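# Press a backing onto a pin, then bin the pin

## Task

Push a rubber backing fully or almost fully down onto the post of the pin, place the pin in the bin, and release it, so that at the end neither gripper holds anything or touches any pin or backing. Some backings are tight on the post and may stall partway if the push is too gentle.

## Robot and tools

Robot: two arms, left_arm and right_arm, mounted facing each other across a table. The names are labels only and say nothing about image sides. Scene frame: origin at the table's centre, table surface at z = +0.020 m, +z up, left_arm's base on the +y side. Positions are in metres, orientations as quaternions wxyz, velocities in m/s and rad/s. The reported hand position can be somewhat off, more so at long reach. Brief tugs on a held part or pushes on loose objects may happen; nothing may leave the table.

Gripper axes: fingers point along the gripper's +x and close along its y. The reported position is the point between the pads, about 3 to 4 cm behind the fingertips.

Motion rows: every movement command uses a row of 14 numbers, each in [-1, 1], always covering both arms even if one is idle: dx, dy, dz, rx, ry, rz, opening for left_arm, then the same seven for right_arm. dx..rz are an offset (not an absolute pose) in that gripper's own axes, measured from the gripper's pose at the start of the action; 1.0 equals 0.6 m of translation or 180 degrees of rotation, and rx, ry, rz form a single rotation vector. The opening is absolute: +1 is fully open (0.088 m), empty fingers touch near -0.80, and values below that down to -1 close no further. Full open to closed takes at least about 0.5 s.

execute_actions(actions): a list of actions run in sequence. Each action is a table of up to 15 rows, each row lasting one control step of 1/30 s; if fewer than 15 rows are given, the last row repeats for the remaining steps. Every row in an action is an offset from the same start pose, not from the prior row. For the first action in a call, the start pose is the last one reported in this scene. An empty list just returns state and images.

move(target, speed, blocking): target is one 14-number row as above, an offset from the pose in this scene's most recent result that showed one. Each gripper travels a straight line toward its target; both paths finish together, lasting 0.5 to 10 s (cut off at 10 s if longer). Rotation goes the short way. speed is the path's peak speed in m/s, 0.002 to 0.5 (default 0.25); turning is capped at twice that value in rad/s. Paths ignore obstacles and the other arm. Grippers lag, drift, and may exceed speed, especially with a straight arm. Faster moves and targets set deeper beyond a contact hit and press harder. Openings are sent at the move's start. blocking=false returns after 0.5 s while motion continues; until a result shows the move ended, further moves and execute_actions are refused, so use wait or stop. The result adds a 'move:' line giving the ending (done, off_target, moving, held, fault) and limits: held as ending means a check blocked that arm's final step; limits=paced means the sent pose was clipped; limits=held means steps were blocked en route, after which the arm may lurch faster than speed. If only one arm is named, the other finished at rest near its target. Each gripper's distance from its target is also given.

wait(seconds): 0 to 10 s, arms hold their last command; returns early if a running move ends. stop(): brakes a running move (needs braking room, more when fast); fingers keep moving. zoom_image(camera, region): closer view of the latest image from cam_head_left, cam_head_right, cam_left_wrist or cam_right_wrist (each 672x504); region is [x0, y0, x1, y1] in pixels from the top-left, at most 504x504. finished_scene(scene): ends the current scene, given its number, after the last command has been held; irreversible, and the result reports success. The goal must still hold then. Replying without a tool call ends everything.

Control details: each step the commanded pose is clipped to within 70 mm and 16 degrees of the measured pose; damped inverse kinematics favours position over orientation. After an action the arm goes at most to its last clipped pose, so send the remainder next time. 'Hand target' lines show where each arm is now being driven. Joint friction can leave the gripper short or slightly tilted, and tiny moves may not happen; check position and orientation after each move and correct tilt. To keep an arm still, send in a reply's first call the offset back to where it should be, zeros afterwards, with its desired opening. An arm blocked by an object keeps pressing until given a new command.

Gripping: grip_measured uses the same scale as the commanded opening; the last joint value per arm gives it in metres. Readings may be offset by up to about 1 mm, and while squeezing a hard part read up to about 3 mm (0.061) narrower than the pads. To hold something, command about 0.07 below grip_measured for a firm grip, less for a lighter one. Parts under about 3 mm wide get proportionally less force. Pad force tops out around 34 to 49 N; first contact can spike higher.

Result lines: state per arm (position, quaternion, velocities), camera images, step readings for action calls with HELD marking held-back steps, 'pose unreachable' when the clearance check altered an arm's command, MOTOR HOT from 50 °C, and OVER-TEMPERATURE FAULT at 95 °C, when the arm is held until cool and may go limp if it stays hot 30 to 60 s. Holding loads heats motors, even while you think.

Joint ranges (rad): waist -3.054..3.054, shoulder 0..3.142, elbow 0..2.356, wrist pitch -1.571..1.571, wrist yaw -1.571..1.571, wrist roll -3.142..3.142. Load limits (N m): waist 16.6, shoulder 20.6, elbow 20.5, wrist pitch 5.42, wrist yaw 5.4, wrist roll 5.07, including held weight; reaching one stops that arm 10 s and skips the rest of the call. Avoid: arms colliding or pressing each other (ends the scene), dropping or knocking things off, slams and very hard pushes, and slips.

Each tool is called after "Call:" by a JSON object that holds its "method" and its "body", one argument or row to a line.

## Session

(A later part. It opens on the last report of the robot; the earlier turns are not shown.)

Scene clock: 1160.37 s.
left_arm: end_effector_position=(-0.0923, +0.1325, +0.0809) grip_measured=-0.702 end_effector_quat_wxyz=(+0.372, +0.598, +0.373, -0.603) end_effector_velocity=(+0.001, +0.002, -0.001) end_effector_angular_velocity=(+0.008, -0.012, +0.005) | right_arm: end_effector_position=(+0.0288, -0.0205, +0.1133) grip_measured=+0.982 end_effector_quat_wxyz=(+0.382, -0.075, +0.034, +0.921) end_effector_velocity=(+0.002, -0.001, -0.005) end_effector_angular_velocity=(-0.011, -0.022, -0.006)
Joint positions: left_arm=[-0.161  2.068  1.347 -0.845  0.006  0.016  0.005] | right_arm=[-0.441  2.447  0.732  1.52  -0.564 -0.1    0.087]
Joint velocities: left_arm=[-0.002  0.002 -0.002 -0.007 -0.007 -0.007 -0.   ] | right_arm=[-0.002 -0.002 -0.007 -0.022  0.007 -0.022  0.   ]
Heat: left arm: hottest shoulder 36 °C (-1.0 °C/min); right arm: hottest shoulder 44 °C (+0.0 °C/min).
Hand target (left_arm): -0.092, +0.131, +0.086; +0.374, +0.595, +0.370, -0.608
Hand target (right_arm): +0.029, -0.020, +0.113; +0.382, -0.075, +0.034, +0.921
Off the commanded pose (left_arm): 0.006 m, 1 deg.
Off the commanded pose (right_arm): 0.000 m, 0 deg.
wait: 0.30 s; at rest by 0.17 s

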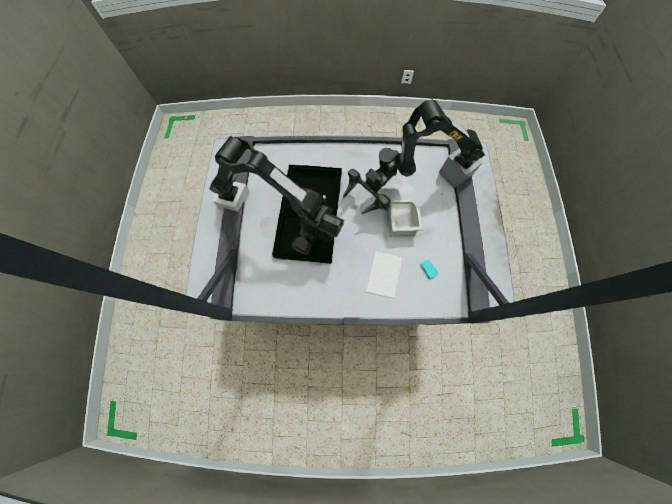

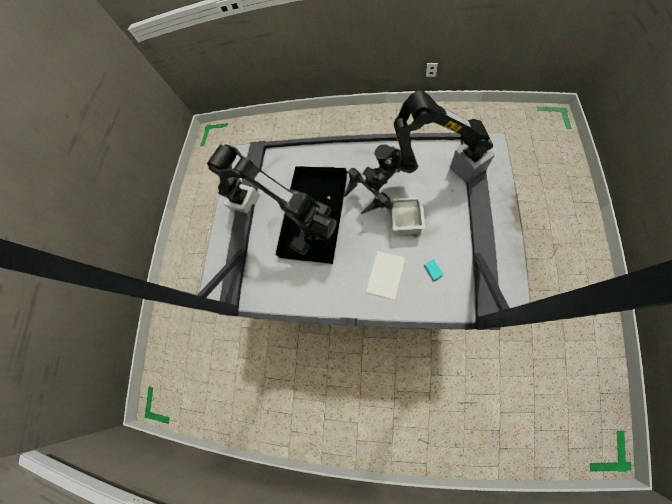

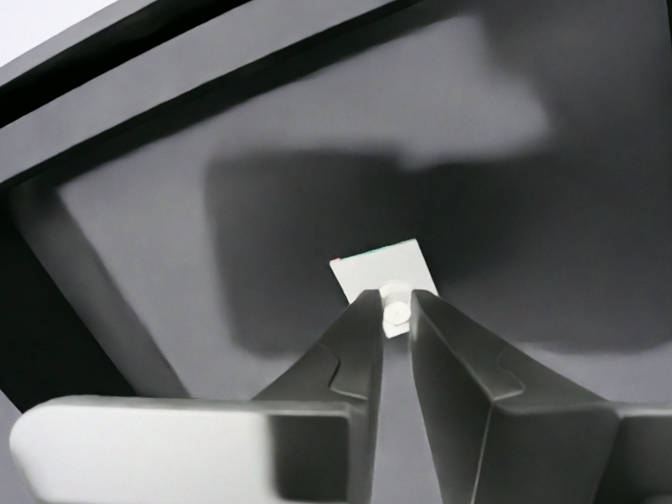

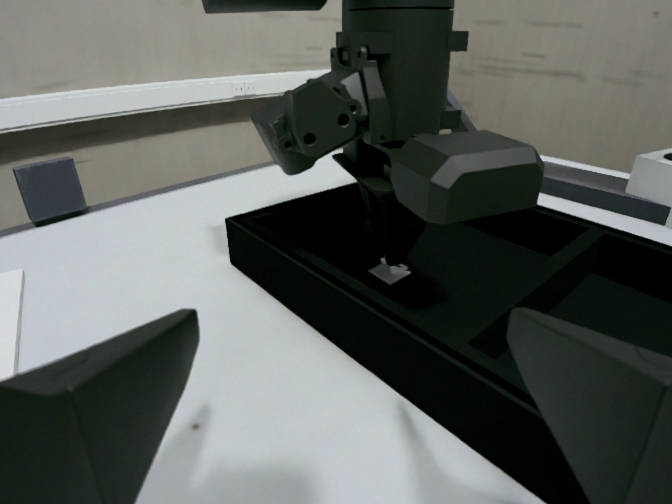

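Call:
{"method": "execute_actions", "body": {
  "actions": [
    [[-0.009,0,0.0026,0,-0.0049,0,-0.78,0,0,0,0,0,0,1],[-0.010,0,0.0029,0,-0.0054,0,-0.78,0,0,0,0,0,0,1],[-0.011,0,0.0032,0,-0.006,0,-0.78,0,0,0,0,0,0,1],[-0.012,0,0.0035,0,-0.0065,0,-0.78,0,0,0,0,0,0,1],[-0.013,0,0.0038,0,-0.0071,0,-0.78,0,0,0,0,0,0,1],[-0.014,0,0.0041,0,-0.0076,0,-0.78,0,0,0,0,0,0,1],[-0.015,0,0.0044,0,-0.0082,0,-0.78,0,0,0,0,0,0,1],[-0.016,0,0.0046,0,-0.0087,0,-0.78,0,0,0,0,0,0,1]]
  ]
}}

Call:
{"method": "zoom_image", "body": {
  "camera": "cam_right_wrist",
  "region": [355, 230, 420, 295]
}}

Call:
{"method": "zoom_image", "body": {
  "camera": "cam_left_wrist",
  "region": [320, 210, 460, 350]
}}

Scene clock: 1196.67 s.
left_arm: end_effector_position=(-0.0928, +0.1315, +0.0852) grip_measured=-0.702 end_effector_quat_wxyz=(+0.374, +0.595, +0.371, -0.607) end_effector_velocity=(+0.003, +0.000, +0.002) end_effector_angular_velocity=(-0.007, -0.021, -0.009) | right_arm: end_effector_position=(+0.0288, -0.0205, +0.1133) grip_measured=+0.982 end_effector_quat_wxyz=(+0.382, -0.075, +0.034, +0.921) end_effector_velocity=(+0.004, +0.001, +0.001) end_effector_angular_velocity=(+0.008, -0.006, -0.013)
Joint positions: left_arm=[-0.161  2.056  1.347 -0.846  0.006  0.016  0.005] | right_arm=[-0.441  2.447  0.732  1.52  -0.564 -0.1    0.087]
Joint velocities: left_arm=[-0.002 -0.007 -0.002 -0.007 -0.022  0.007  0.   ] | right_arm=[-0.007 -0.002 -0.007  0.007  0.007 -0.007 -0.   ]
Heat: left arm: hottest shoulder 43 °C (+7.1 °C/min); right arm: hottest shoulder 45 °C (+1.0 °C/min).
Hand target (left_arm): -0.093, +0.130, +0.090; +0.377, +0.590, +0.368, -0.611
Hand target (right_arm): +0.029, -0.020, +0.113; +0.382, -0.075, +0.034, +0.921
Off the commanded pose (left_arm): 0.006 m, 1 deg.
Off the commanded pose (right_arm): 0.000 m, 0 deg.
Step readings (end_effector_position):
0: left_arm (-0.0922, +0.1326, +0.0809) | right_arm (+0.0288, -0.0205, +0.1133)
1: left_arm (-0.0922, +0.1326, +0.0809) | right_arm (+0.0288, -0.0205, +0.1133)
2: left_arm (-0.0922, +0.1326, +0.0809) | right_arm (+0.0288, -0.0205, +0.1133)
4: left_arm (-0.0923, +0.1325, +0.0813) | right_arm (+0.0288, -0.0205, +0.1133)
8: left_arm (-0.0925, +0.1320, +0.0832) | right_arm (+0.0288, -0.0205, +0.1133)
15: end_effector_position above

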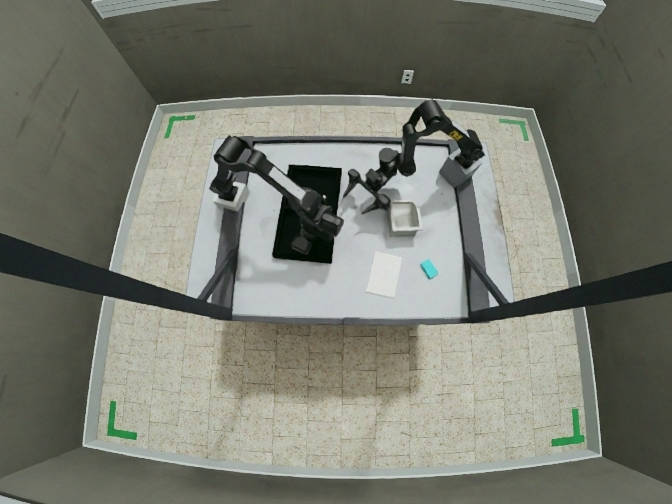

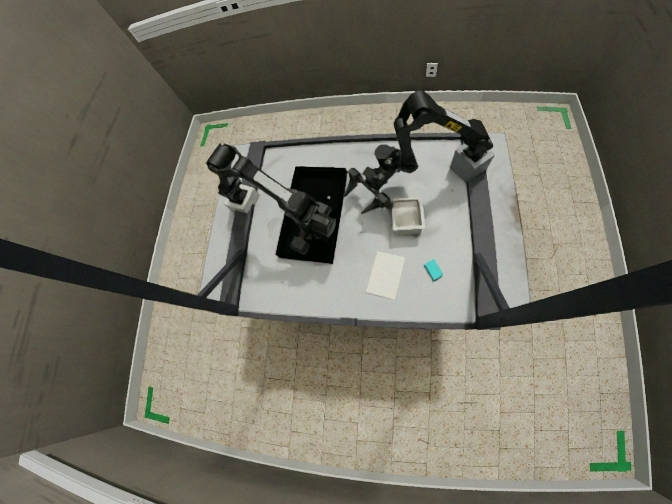

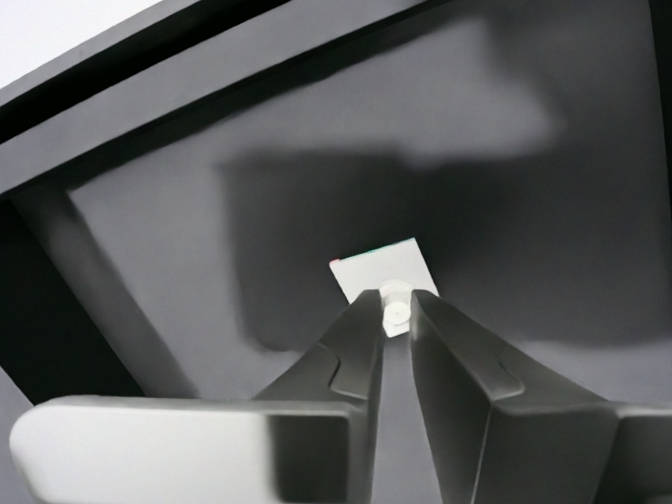

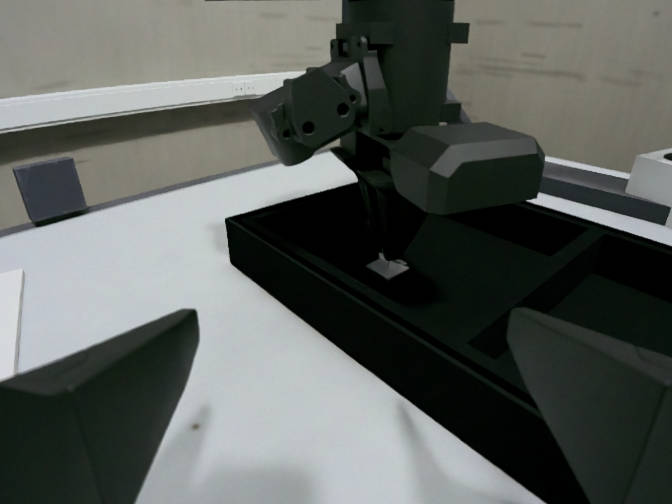

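Region (355, 230, 420, 295) of cam_right_wrist's 672x504 image, scaled by 7.754, with more detail than that image has.

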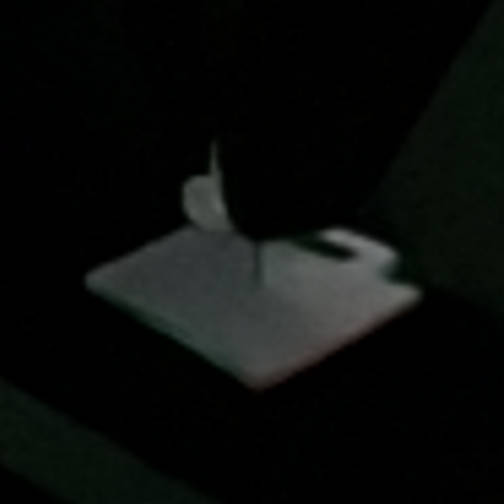

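Region (320, 210, 460, 350) of cam_left_wrist's 672x504 image, scaled by 3.600, with more detail than that image has.

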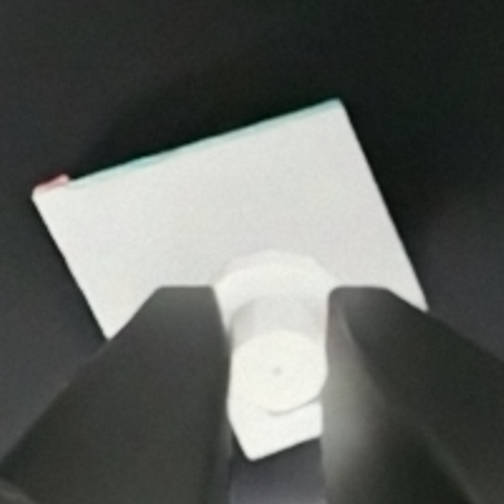

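Call:
{"method": "move", "body": {
  "target": [0.0375,0,-0.0107,0,0.0169,0,-0.78,0,0,0,0,0,0,1],
  "speed": 0.012
}}

Call:
{"method": "zoom_image", "body": {
  "camera": "cam_right_wrist",
  "region": [355, 230, 420, 295]
}}

Call:
{"method": "zoom_image", "body": {
  "camera": "cam_left_wrist",
  "region": [320, 210, 460, 350]
}}

Scene clock: 1218.30 s.
left_arm: end_effector_position=(-0.0922, +0.1326, +0.0774) grip_measured=-0.702 end_effector_quat_wxyz=(+0.371, +0.600, +0.375, -0.602) end_effector_velocity=(-0.001, +0.003, +0.000) end_effector_angular_velocity=(+0.010, +0.004, -0.024) | right_arm: end_effector_position=(+0.0288, -0.0205, +0.1133) grip_measured=+0.982 end_effector_quat_wxyz=(+0.382, -0.075, +0.034, +0.921) end_effector_velocity=(-0.002, -0.002, -0.001) end_effector_angular_velocity=(-0.002, -0.005, +0.011)
Joint positions: left_arm=[-0.161  2.078  1.347 -0.841  0.006  0.016  0.005] | right_arm=[-0.441  2.447  0.732  1.52  -0.564 -0.1    0.087]
Joint velocities: left_arm=[-0.002 -0.002 -0.002 -0.007  0.007  0.022  0.   ] | right_arm=[ 0.002 -0.002 -0.002 -0.007 -0.007 -0.007 -0.   ]
Heat: left arm: hottest shoulder 43 °C (+7.1 °C/min); right arm: hottest shoulder 45 °C (+1.0 °C/min).
Hand target (left_arm): -0.090, +0.138, +0.063; +0.364, +0.611, +0.381, -0.591
Hand target (right_arm): +0.029, -0.020, +0.113; +0.382, -0.075, +0.034, +0.921
Off the commanded pose (left_arm): 0.016 m, 2 deg.
Off the commanded pose (right_arm): 0.000 m, 0 deg.
move: off_target (left_arm)

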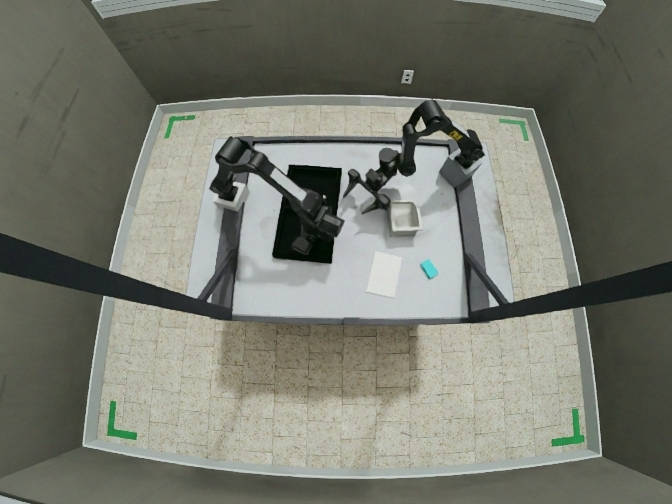

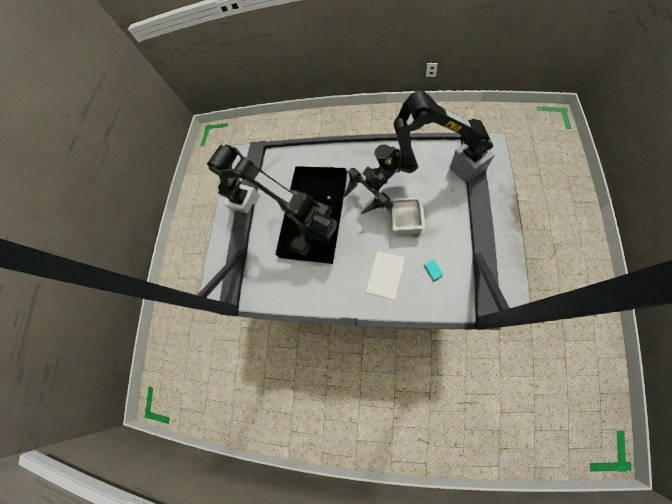

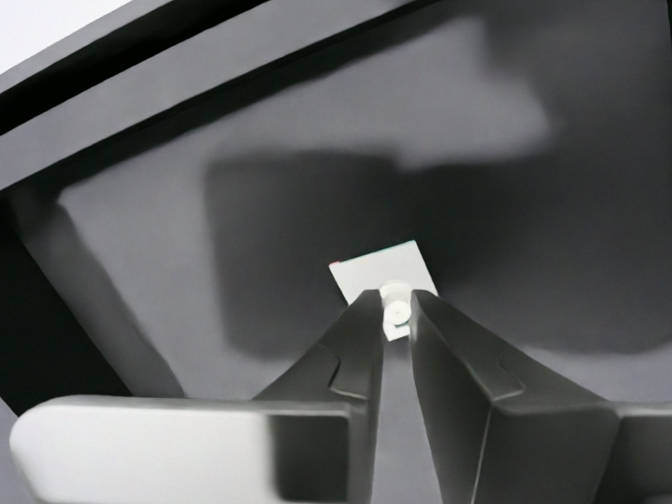

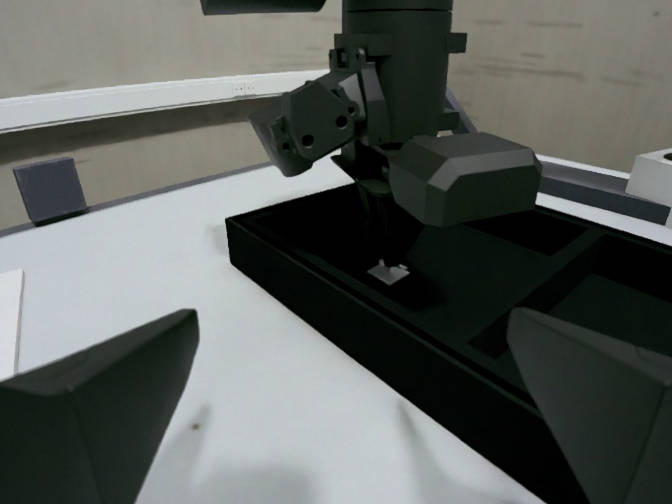

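Region (355, 230, 420, 295) of cam_right_wrist's 672x504 image, scaled by 7.754, with more detail than that image has.

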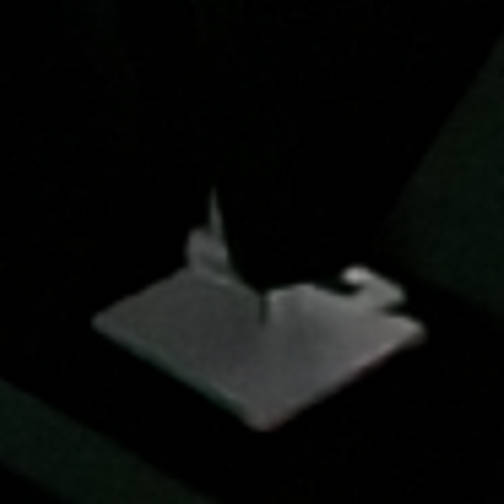

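Region (320, 210, 460, 350) of cam_left_wrist's 672x504 image, scaled by 3.600, with more detail than that image has.

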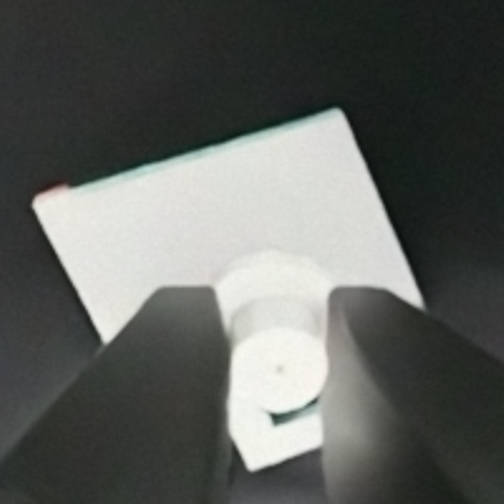

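Call:
{"method": "execute_actions", "body": {
  "actions": [
    [[0.0247,0,-0.0107,0,0.0132,0,-0.78,0,0,0,0,0,0,1],[0.0261,0,-0.0116,0,0.0141,0,-0.78,0,0,0,0,0,0,1],[0.0275,0,-0.0125,0,0.015,0,-0.78,0,0,0,0,0,0,1],[0.0289,0,-0.0133,0,0.016,0,-0.78,0,0,0,0,0,0,1],[0.0303,0,-0.0142,0,0.0169,0,-0.78,0,0,0,0,0,0,1],[0.0317,0,-0.0151,0,0.0178,0,-0.78,0,0,0,0,0,0,1],[0.0331,0,-0.016,0,0.0187,0,-0.78,0,0,0,0,0,0,1],[0.0345,0,-0.0169,0,0.0197,0,-0.78,0,0,0,0,0,0,1],[0.0359,0,-0.0177,0,0.0206,0,-0.78,0,0,0,0,0,0,1],[0.0373,0,-0.0186,0,0.0215,0,-0.78,0,0,0,0,0,0,1],[0.0387,0,-0.0195,0,0.0224,0,-0.78,0,0,0,0,0,0,1],[0.0401,0,-0.0204,0,0.0233,0,-0.78,0,0,0,0,0,0,1],[0.0415,0,-0.0212,0,0.0243,0,-0.78,0,0,0,0,0,0,1],[0.043,0,-0.0221,0,0.0252,0,-0.78,0,0,0,0,0,0,1],[0.0444,0,-0.023,0,0.0261,0,-0.78,0,0,0,0,0,0,1]]
  ]
}}

Call:
{"method": "wait", "body": {
  "seconds": 0.7
}}

Call:
{"method": "zoom_image", "body": {
  "camera": "cam_right_wrist",
  "region": [355, 230, 420, 295]
}}

Call:
{"method": "zoom_image", "body": {
  "camera": "cam_left_wrist",
  "region": [320, 210, 460, 350]
}}

Scene clock: 1238.03 s.
left_arm: end_effector_position=(-0.0917, +0.1335, +0.0747) grip_measured=-0.702 end_effector_quat_wxyz=(+0.369, +0.603, +0.376, -0.599) end_effector_velocity=(-0.003, +0.002, -0.003) end_effector_angular_velocity=(+0.005, +0.006, -0.015) | right_arm: end_effector_position=(+0.0288, -0.0205, +0.1133) grip_measured=+0.982 end_effector_quat_wxyz=(+0.382, -0.075, +0.034, +0.921) end_effector_velocity=(+0.002, -0.000, -0.003) end_effector_angular_velocity=(-0.007, -0.009, -0.008)
Joint positions: left_arm=[-0.161  2.086  1.347 -0.842  0.005  0.016  0.005] | right_arm=[-0.441  2.447  0.732  1.52  -0.564 -0.1    0.087]
Joint velocities: left_arm=[-0.007  0.007 -0.002  0.007  0.007  0.007 -0.   ] | right_arm=[-0.002  0.002 -0.002 -0.007  0.007 -0.007  0.   ]
Heat: left arm: hottest shoulder 39 °C (-1.0 °C/min); right arm: hottest shoulder 45 °C (+1.0 °C/min).
Hand target (left_arm): -0.086, +0.146, +0.052; +0.355, +0.624, +0.389, -0.577
Hand target (right_arm): +0.029, -0.020, +0.113; +0.382, -0.075, +0.034, +0.921
Off the commanded pose (left_arm): 0.027 m, 4 deg.
Off the commanded pose (right_arm): 0.000 m, 0 deg.
Step readings (end_effector_position):
0: left_arm (-0.0922, +0.1326, +0.0774) | right_arm (+0.0288, -0.0205, +0.1133)
1: left_arm (-0.0922, +0.1326, +0.0774) | right_arm (+0.0288, -0.0205, +0.1133)
2: left_arm (-0.0922, +0.1327, +0.0773) | right_arm (+0.0288, -0.0205, +0.1133)
4: left_arm (-0.0922, +0.1327, +0.0771) | right_arm (+0.0288, -0.0205, +0.1133)
8: left_arm (-0.0920, +0.1331, +0.0765) | right_arm (+0.0288, -0.0205, +0.1133)
15: end_effector_position above

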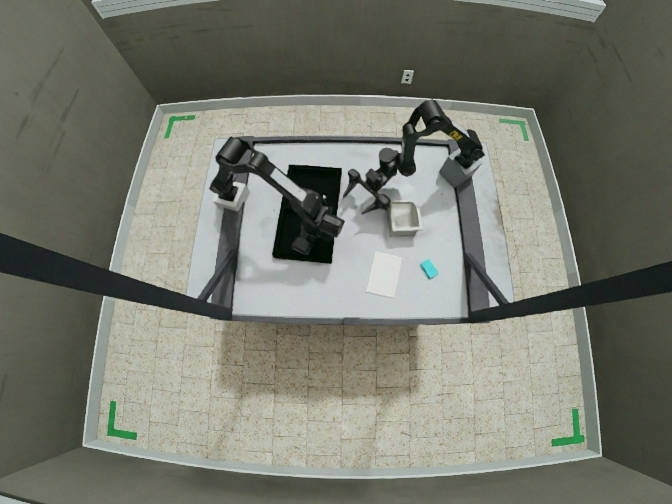

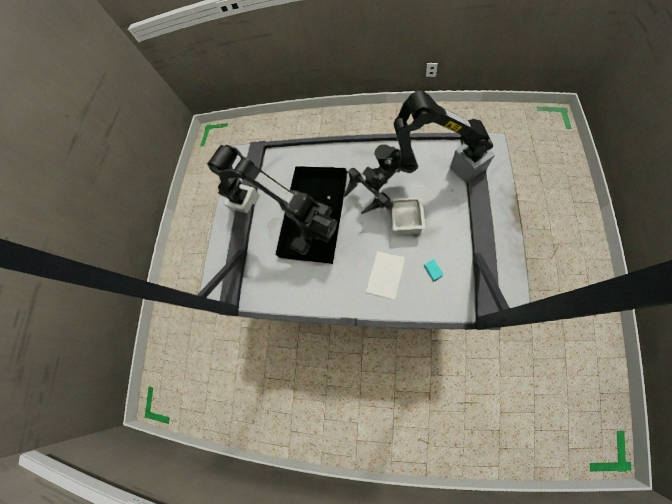

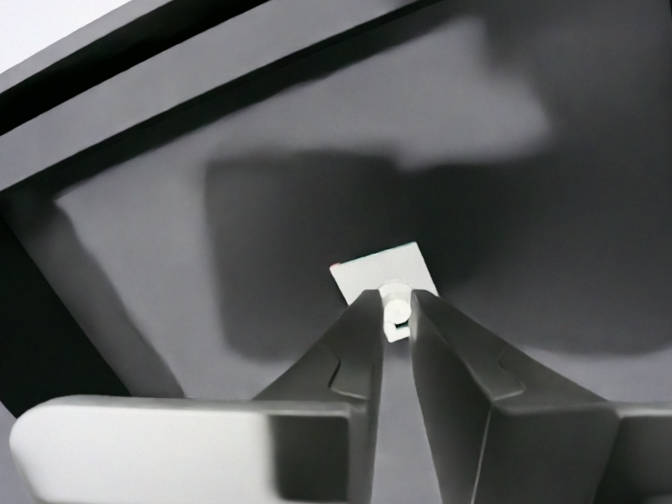

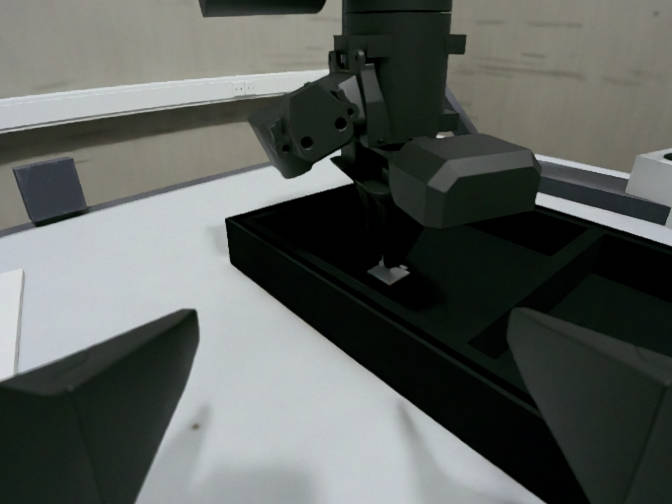

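Scene clock: 1238.73 s.
left_arm: end_effector_position=(-0.0917, +0.1336, +0.0746) grip_measured=-0.702 end_effector_quat_wxyz=(+0.369, +0.603, +0.376, -0.599) end_effector_velocity=(+0.000, +0.001, -0.000) end_effector_angular_velocity=(+0.010, +0.003, +0.010) | right_arm: end_effector_position=(+0.0288, -0.0205, +0.1133) grip_measured=+0.982 end_effector_quat_wxyz=(+0.382, -0.075, +0.034, +0.921) end_effector_velocity=(-0.001, -0.003, +0.000) end_effector_angular_velocity=(-0.003, -0.002, +0.020)
Joint positions: left_arm=[-0.161  2.086  1.347 -0.842  0.005  0.016  0.005] | right_arm=[-0.441  2.447  0.732  1.52  -0.564 -0.1    0.087]
Joint velocities: left_arm=[ 0.002  0.002  0.002 -0.007  0.007 -0.007 -0.   ] | right_arm=[-0.002 -0.007 -0.007 -0.007 -0.022 -0.007  0.   ]
Heat: left arm: hottest shoulder 39 °C (-2.0 °C/min); right arm: hottest shoulder 45 °C (+1.0 °C/min).
Hand target (left_arm): -0.086, +0.146, +0.052; +0.355, +0.624, +0.389, -0.577
Hand target (right_arm): +0.029, -0.020, +0.113; +0.382, -0.075, +0.034, +0.921
Off the commanded pose (left_arm): 0.027 m, 4 deg.
Off the commanded pose (right_arm): 0.000 m, 0 deg.
wait: 0.70 s; at rest by 0.17 s

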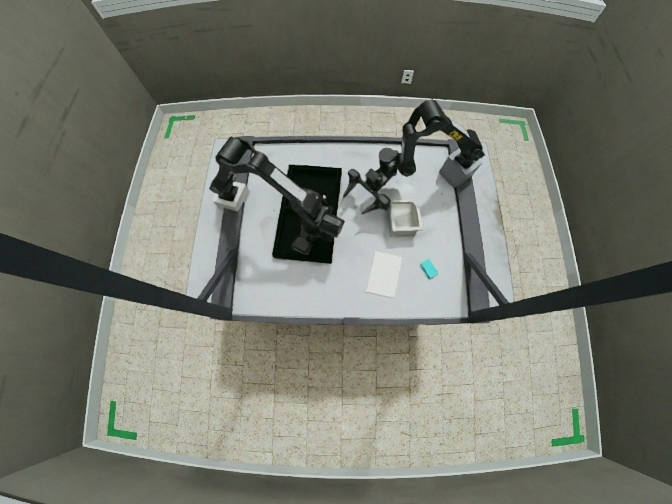

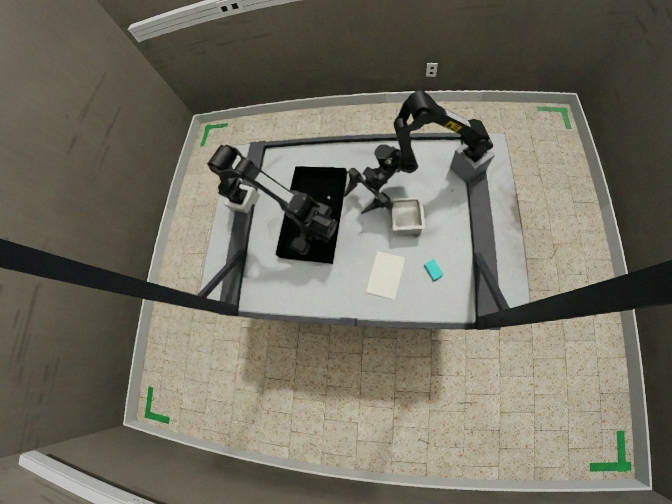

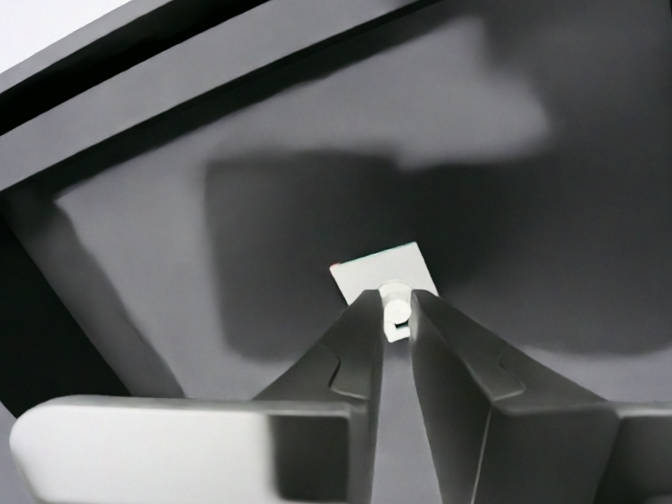

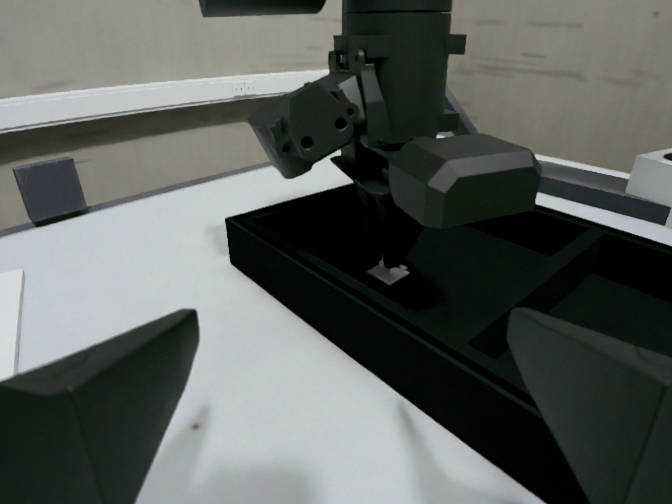

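Region (355, 230, 420, 295) of cam_right_wrist's 672x504 image, scaled by 7.754, with more detail than that image has.

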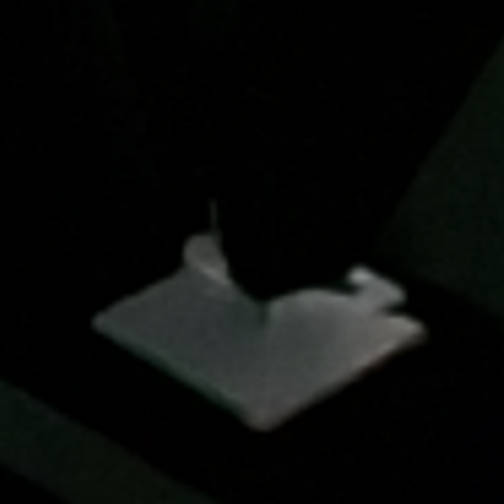

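Region (320, 210, 460, 350) of cam_left_wrist's 672x504 image, scaled by 3.600, with more detail than that image has.

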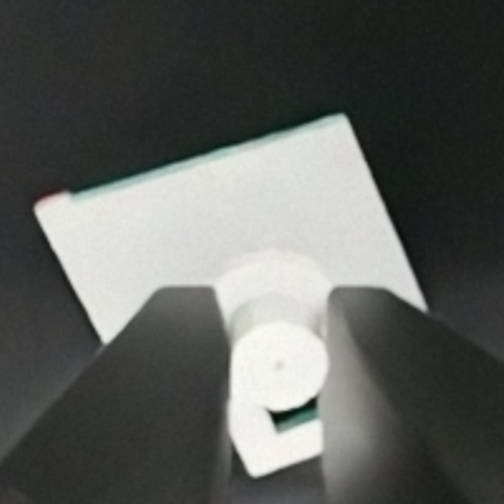

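Call:
{"method": "execute_actions", "body": {
  "actions": [
    [[0.0397,0,-0.0225,0,0.0243,0,-0.78,0,0,0,0,0,0,1],[0.0397,0,-0.024,0,0.0256,0,-0.78,0,0,0,0,0,0,1],[0.0397,0,-0.0252,0,0.0267,0,-0.78,0,0,0,0,0,0,1],[0.0411,0,-0.0265,0,0.0277,0,-0.78,0,0,0,0,0,0,1],[0.0425,0,-0.0278,0,0.0288,0,-0.78,0,0,0,0,0,0,1],[0.0439,0,-0.0291,0,0.0298,0,-0.78,0,0,0,0,0,0,1],[0.0454,0,-0.0305,0,0.0309,0,-0.78,0,0,0,0,0,0,1],[0.0468,0,-0.0318,0,0.0319,0,-0.78,0,0,0,0,0,0,1],[0.0482,0,-0.0331,0,0.033,0,-0.78,0,0,0,0,0,0,1],[0.0496,0,-0.0344,0,0.034,0,-0.78,0,0,0,0,0,0,1],[0.051,0,-0.0357,0,0.035,0,-0.78,0,0,0,0,0,0,1],[0.0524,0,-0.037,0,0.0361,0,-0.78,0,0,0,0,0,0,1],[0.0539,0,-0.0384,0,0.0371,0,-0.78,0,0,0,0,0,0,1],[0.0553,0,-0.0397,0,0.0382,0,-0.78,0,0,0,0,0,0,1],[0.0567,0,-0.041,0,0.0392,0,-0.78,0,0,0,0,0,0,1]]
  ]
}}

Call:
{"method": "wait", "body": {
  "seconds": 0.5
}}

Call:
{"method": "zoom_image", "body": {
  "camera": "cam_right_wrist",
  "region": [355, 230, 420, 295]
}}

Call:
{"method": "zoom_image", "body": {
  "camera": "cam_left_wrist",
  "region": [320, 210, 460, 350]
}}

Scene clock: 1282.20 s.
left_arm: end_effector_position=(-0.0910, +0.1350, +0.0725) grip_measured=-0.702 end_effector_quat_wxyz=(+0.367, +0.606, +0.378, -0.596) end_effector_velocity=(+0.005, +0.010, -0.027) end_effector_angular_velocity=(+0.074, -0.043, +0.005) | right_arm: end_effector_position=(+0.0288, -0.0205, +0.1133) grip_measured=+0.982 end_effector_quat_wxyz=(+0.382, -0.075, +0.034, +0.921) end_effector_velocity=(+0.000, -0.001, +0.003) end_effector_angular_velocity=(+0.002, +0.008, +0.004)
Joint positions: left_arm=[-0.161  2.092  1.347 -0.846  0.005  0.016  0.005] | right_arm=[-0.441  2.447  0.732  1.52  -0.564 -0.1    0.087]
Joint velocities: left_arm=[-0.002  0.076 -0.002 -0.007 -0.007 -0.007 -0.   ] | right_arm=[-0.002 -0.007 -0.007  0.007 -0.007  0.007 -0.   ]
Heat: left arm: hottest shoulder 34 °C (-8.0 °C/min); right arm: hottest shoulder 45 °C (+0.0 °C/min).
Hand target (left_arm): -0.080, +0.158, +0.044; +0.345, +0.639, +0.398, -0.561
Hand target (right_arm): +0.029, -0.020, +0.113; +0.382, -0.075, +0.034, +0.921
Off the commanded pose (left_arm): 0.039 m, 7 deg.
Off the commanded pose (right_arm): 0.000 m, 0 deg.
Step readings (end_effector_position):
0: left_arm (-0.0917, +0.1336, +0.0746) | right_arm (+0.0288, -0.0205, +0.1133)
1: left_arm (-0.0917, +0.1337, +0.0746) | right_arm (+0.0288, -0.0205, +0.1133)
2: left_arm (-0.0917, +0.1337, +0.0746) | right_arm (+0.0288, -0.0205, +0.1133)
4: left_arm (-0.0915, +0.1340, +0.0745) | right_arm (+0.0288, -0.0205, +0.1133)
8: left_arm (-0.0914, +0.1343, +0.0739) | right_arm (+0.0288, -0.0205, +0.1133)
15: end_effector_position above

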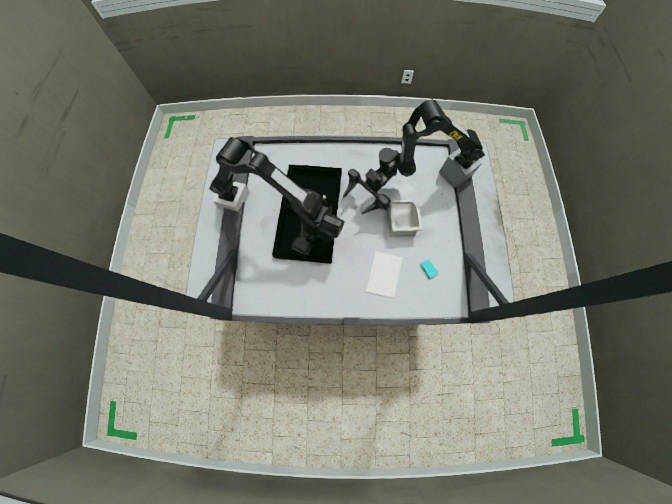

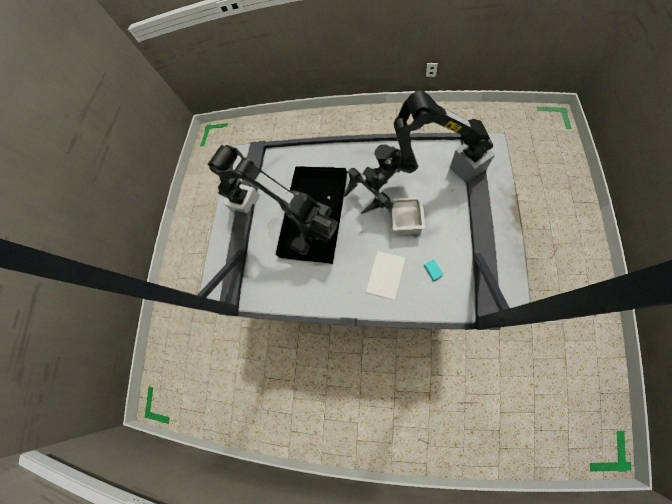

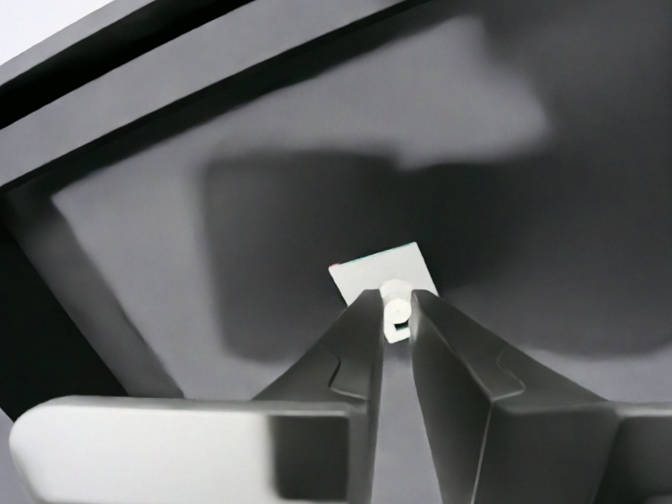

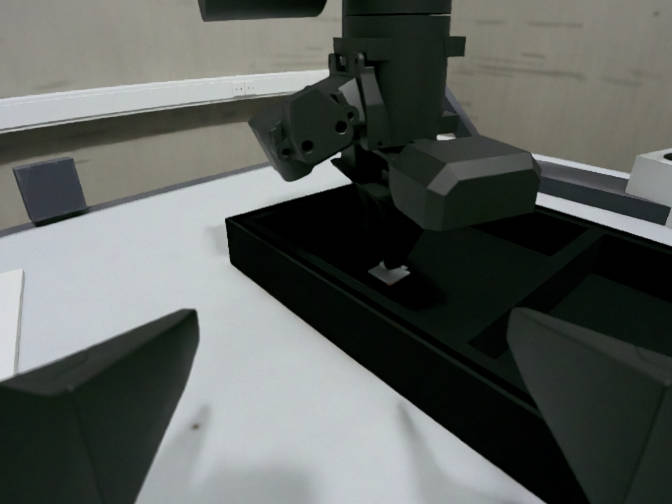

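Scene clock: 1282.70 s.
left_arm: end_effector_position=(-0.0909, +0.1353, +0.0721) grip_measured=-0.702 end_effector_quat_wxyz=(+0.367, +0.606, +0.378, -0.595) end_effector_velocity=(+0.002, +0.001, +0.002) end_effector_angular_velocity=(-0.001, -0.008, +0.010) | right_arm: end_effector_position=(+0.0288, -0.0205, +0.1133) grip_measured=+0.982 end_effector_quat_wxyz=(+0.382, -0.075, +0.034, +0.921) end_effector_velocity=(+0.002, +0.001, +0.004) end_effector_angular_velocity=(+0.027, -0.011, +0.003)
Joint positions: left_arm=[-0.161  2.093  1.347 -0.847  0.005  0.016  0.005] | right_arm=[-0.441  2.447  0.732  1.52  -0.564 -0.1    0.087]
Joint velocities: left_arm=[ 0.002 -0.007 -0.002 -0.007 -0.007 -0.007  0.   ] | right_arm=[-0.007 -0.007 -0.002  0.007 -0.007 -0.022  0.   ]
Heat: left arm: hottest shoulder 34 °C (-8.1 °C/min); right arm: hottest shoulder 45 °C (+0.0 °C/min).
Hand target (left_arm): -0.080, +0.158, +0.044; +0.345, +0.639, +0.398, -0.561
Hand target (right_arm): +0.029, -0.020, +0.113; +0.382, -0.075, +0.034, +0.921
Off the commanded pose (left_arm): 0.039 m, 6 deg.
Off the commanded pose (right_arm): 0.000 m, 0 deg.
wait: 0.50 s; at rest by 0.17 s

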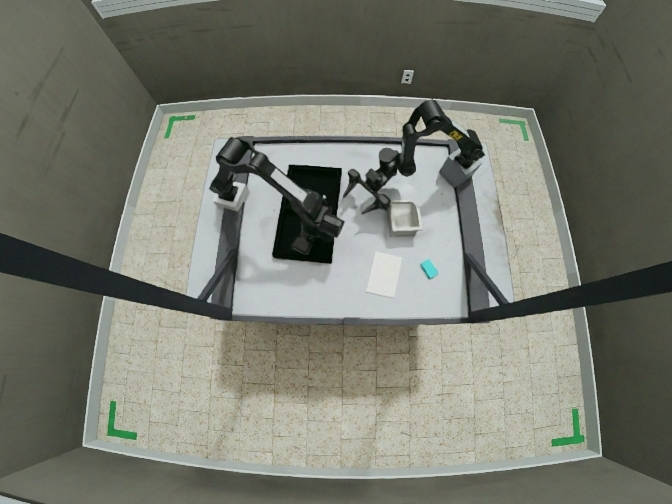

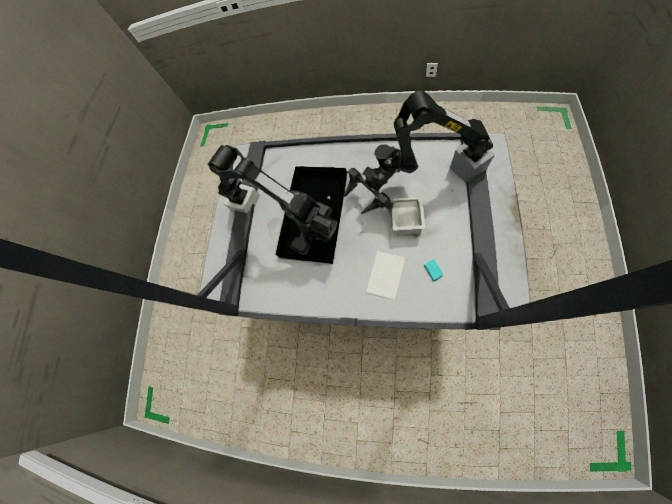

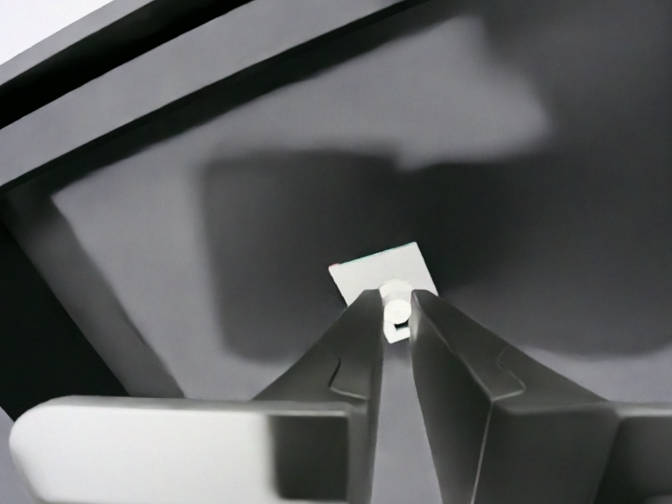

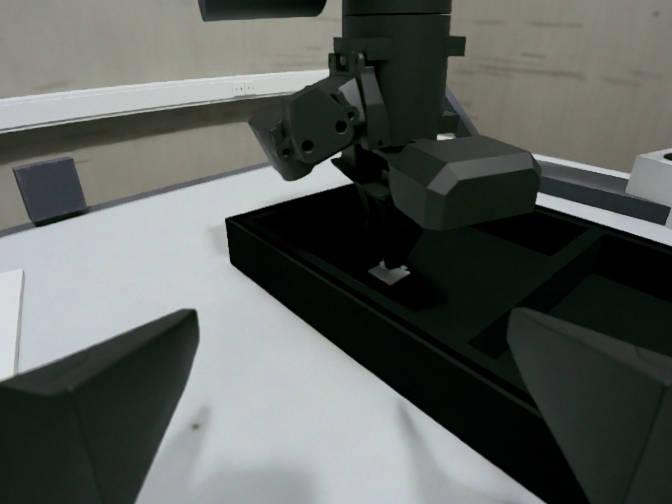

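Region (355, 230, 420, 295) of cam_right_wrist's 672x504 image, scaled by 7.754, with more detail than that image has.

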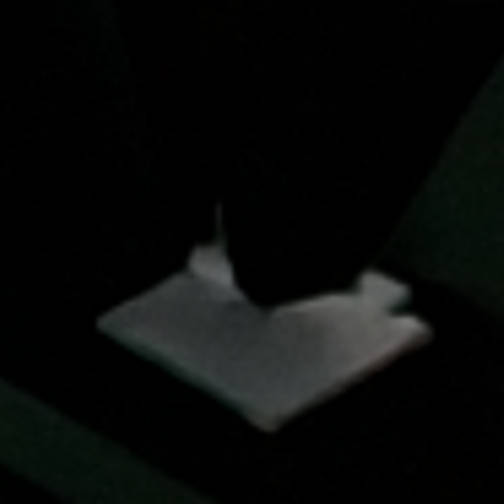

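Region (320, 210, 460, 350) of cam_left_wrist's 672x504 image, scaled by 3.600, with more detail than that image has.

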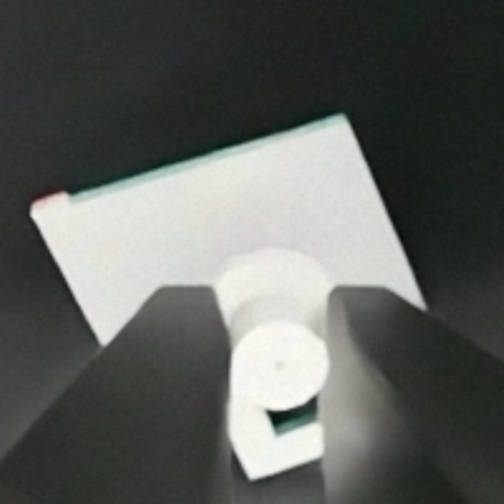

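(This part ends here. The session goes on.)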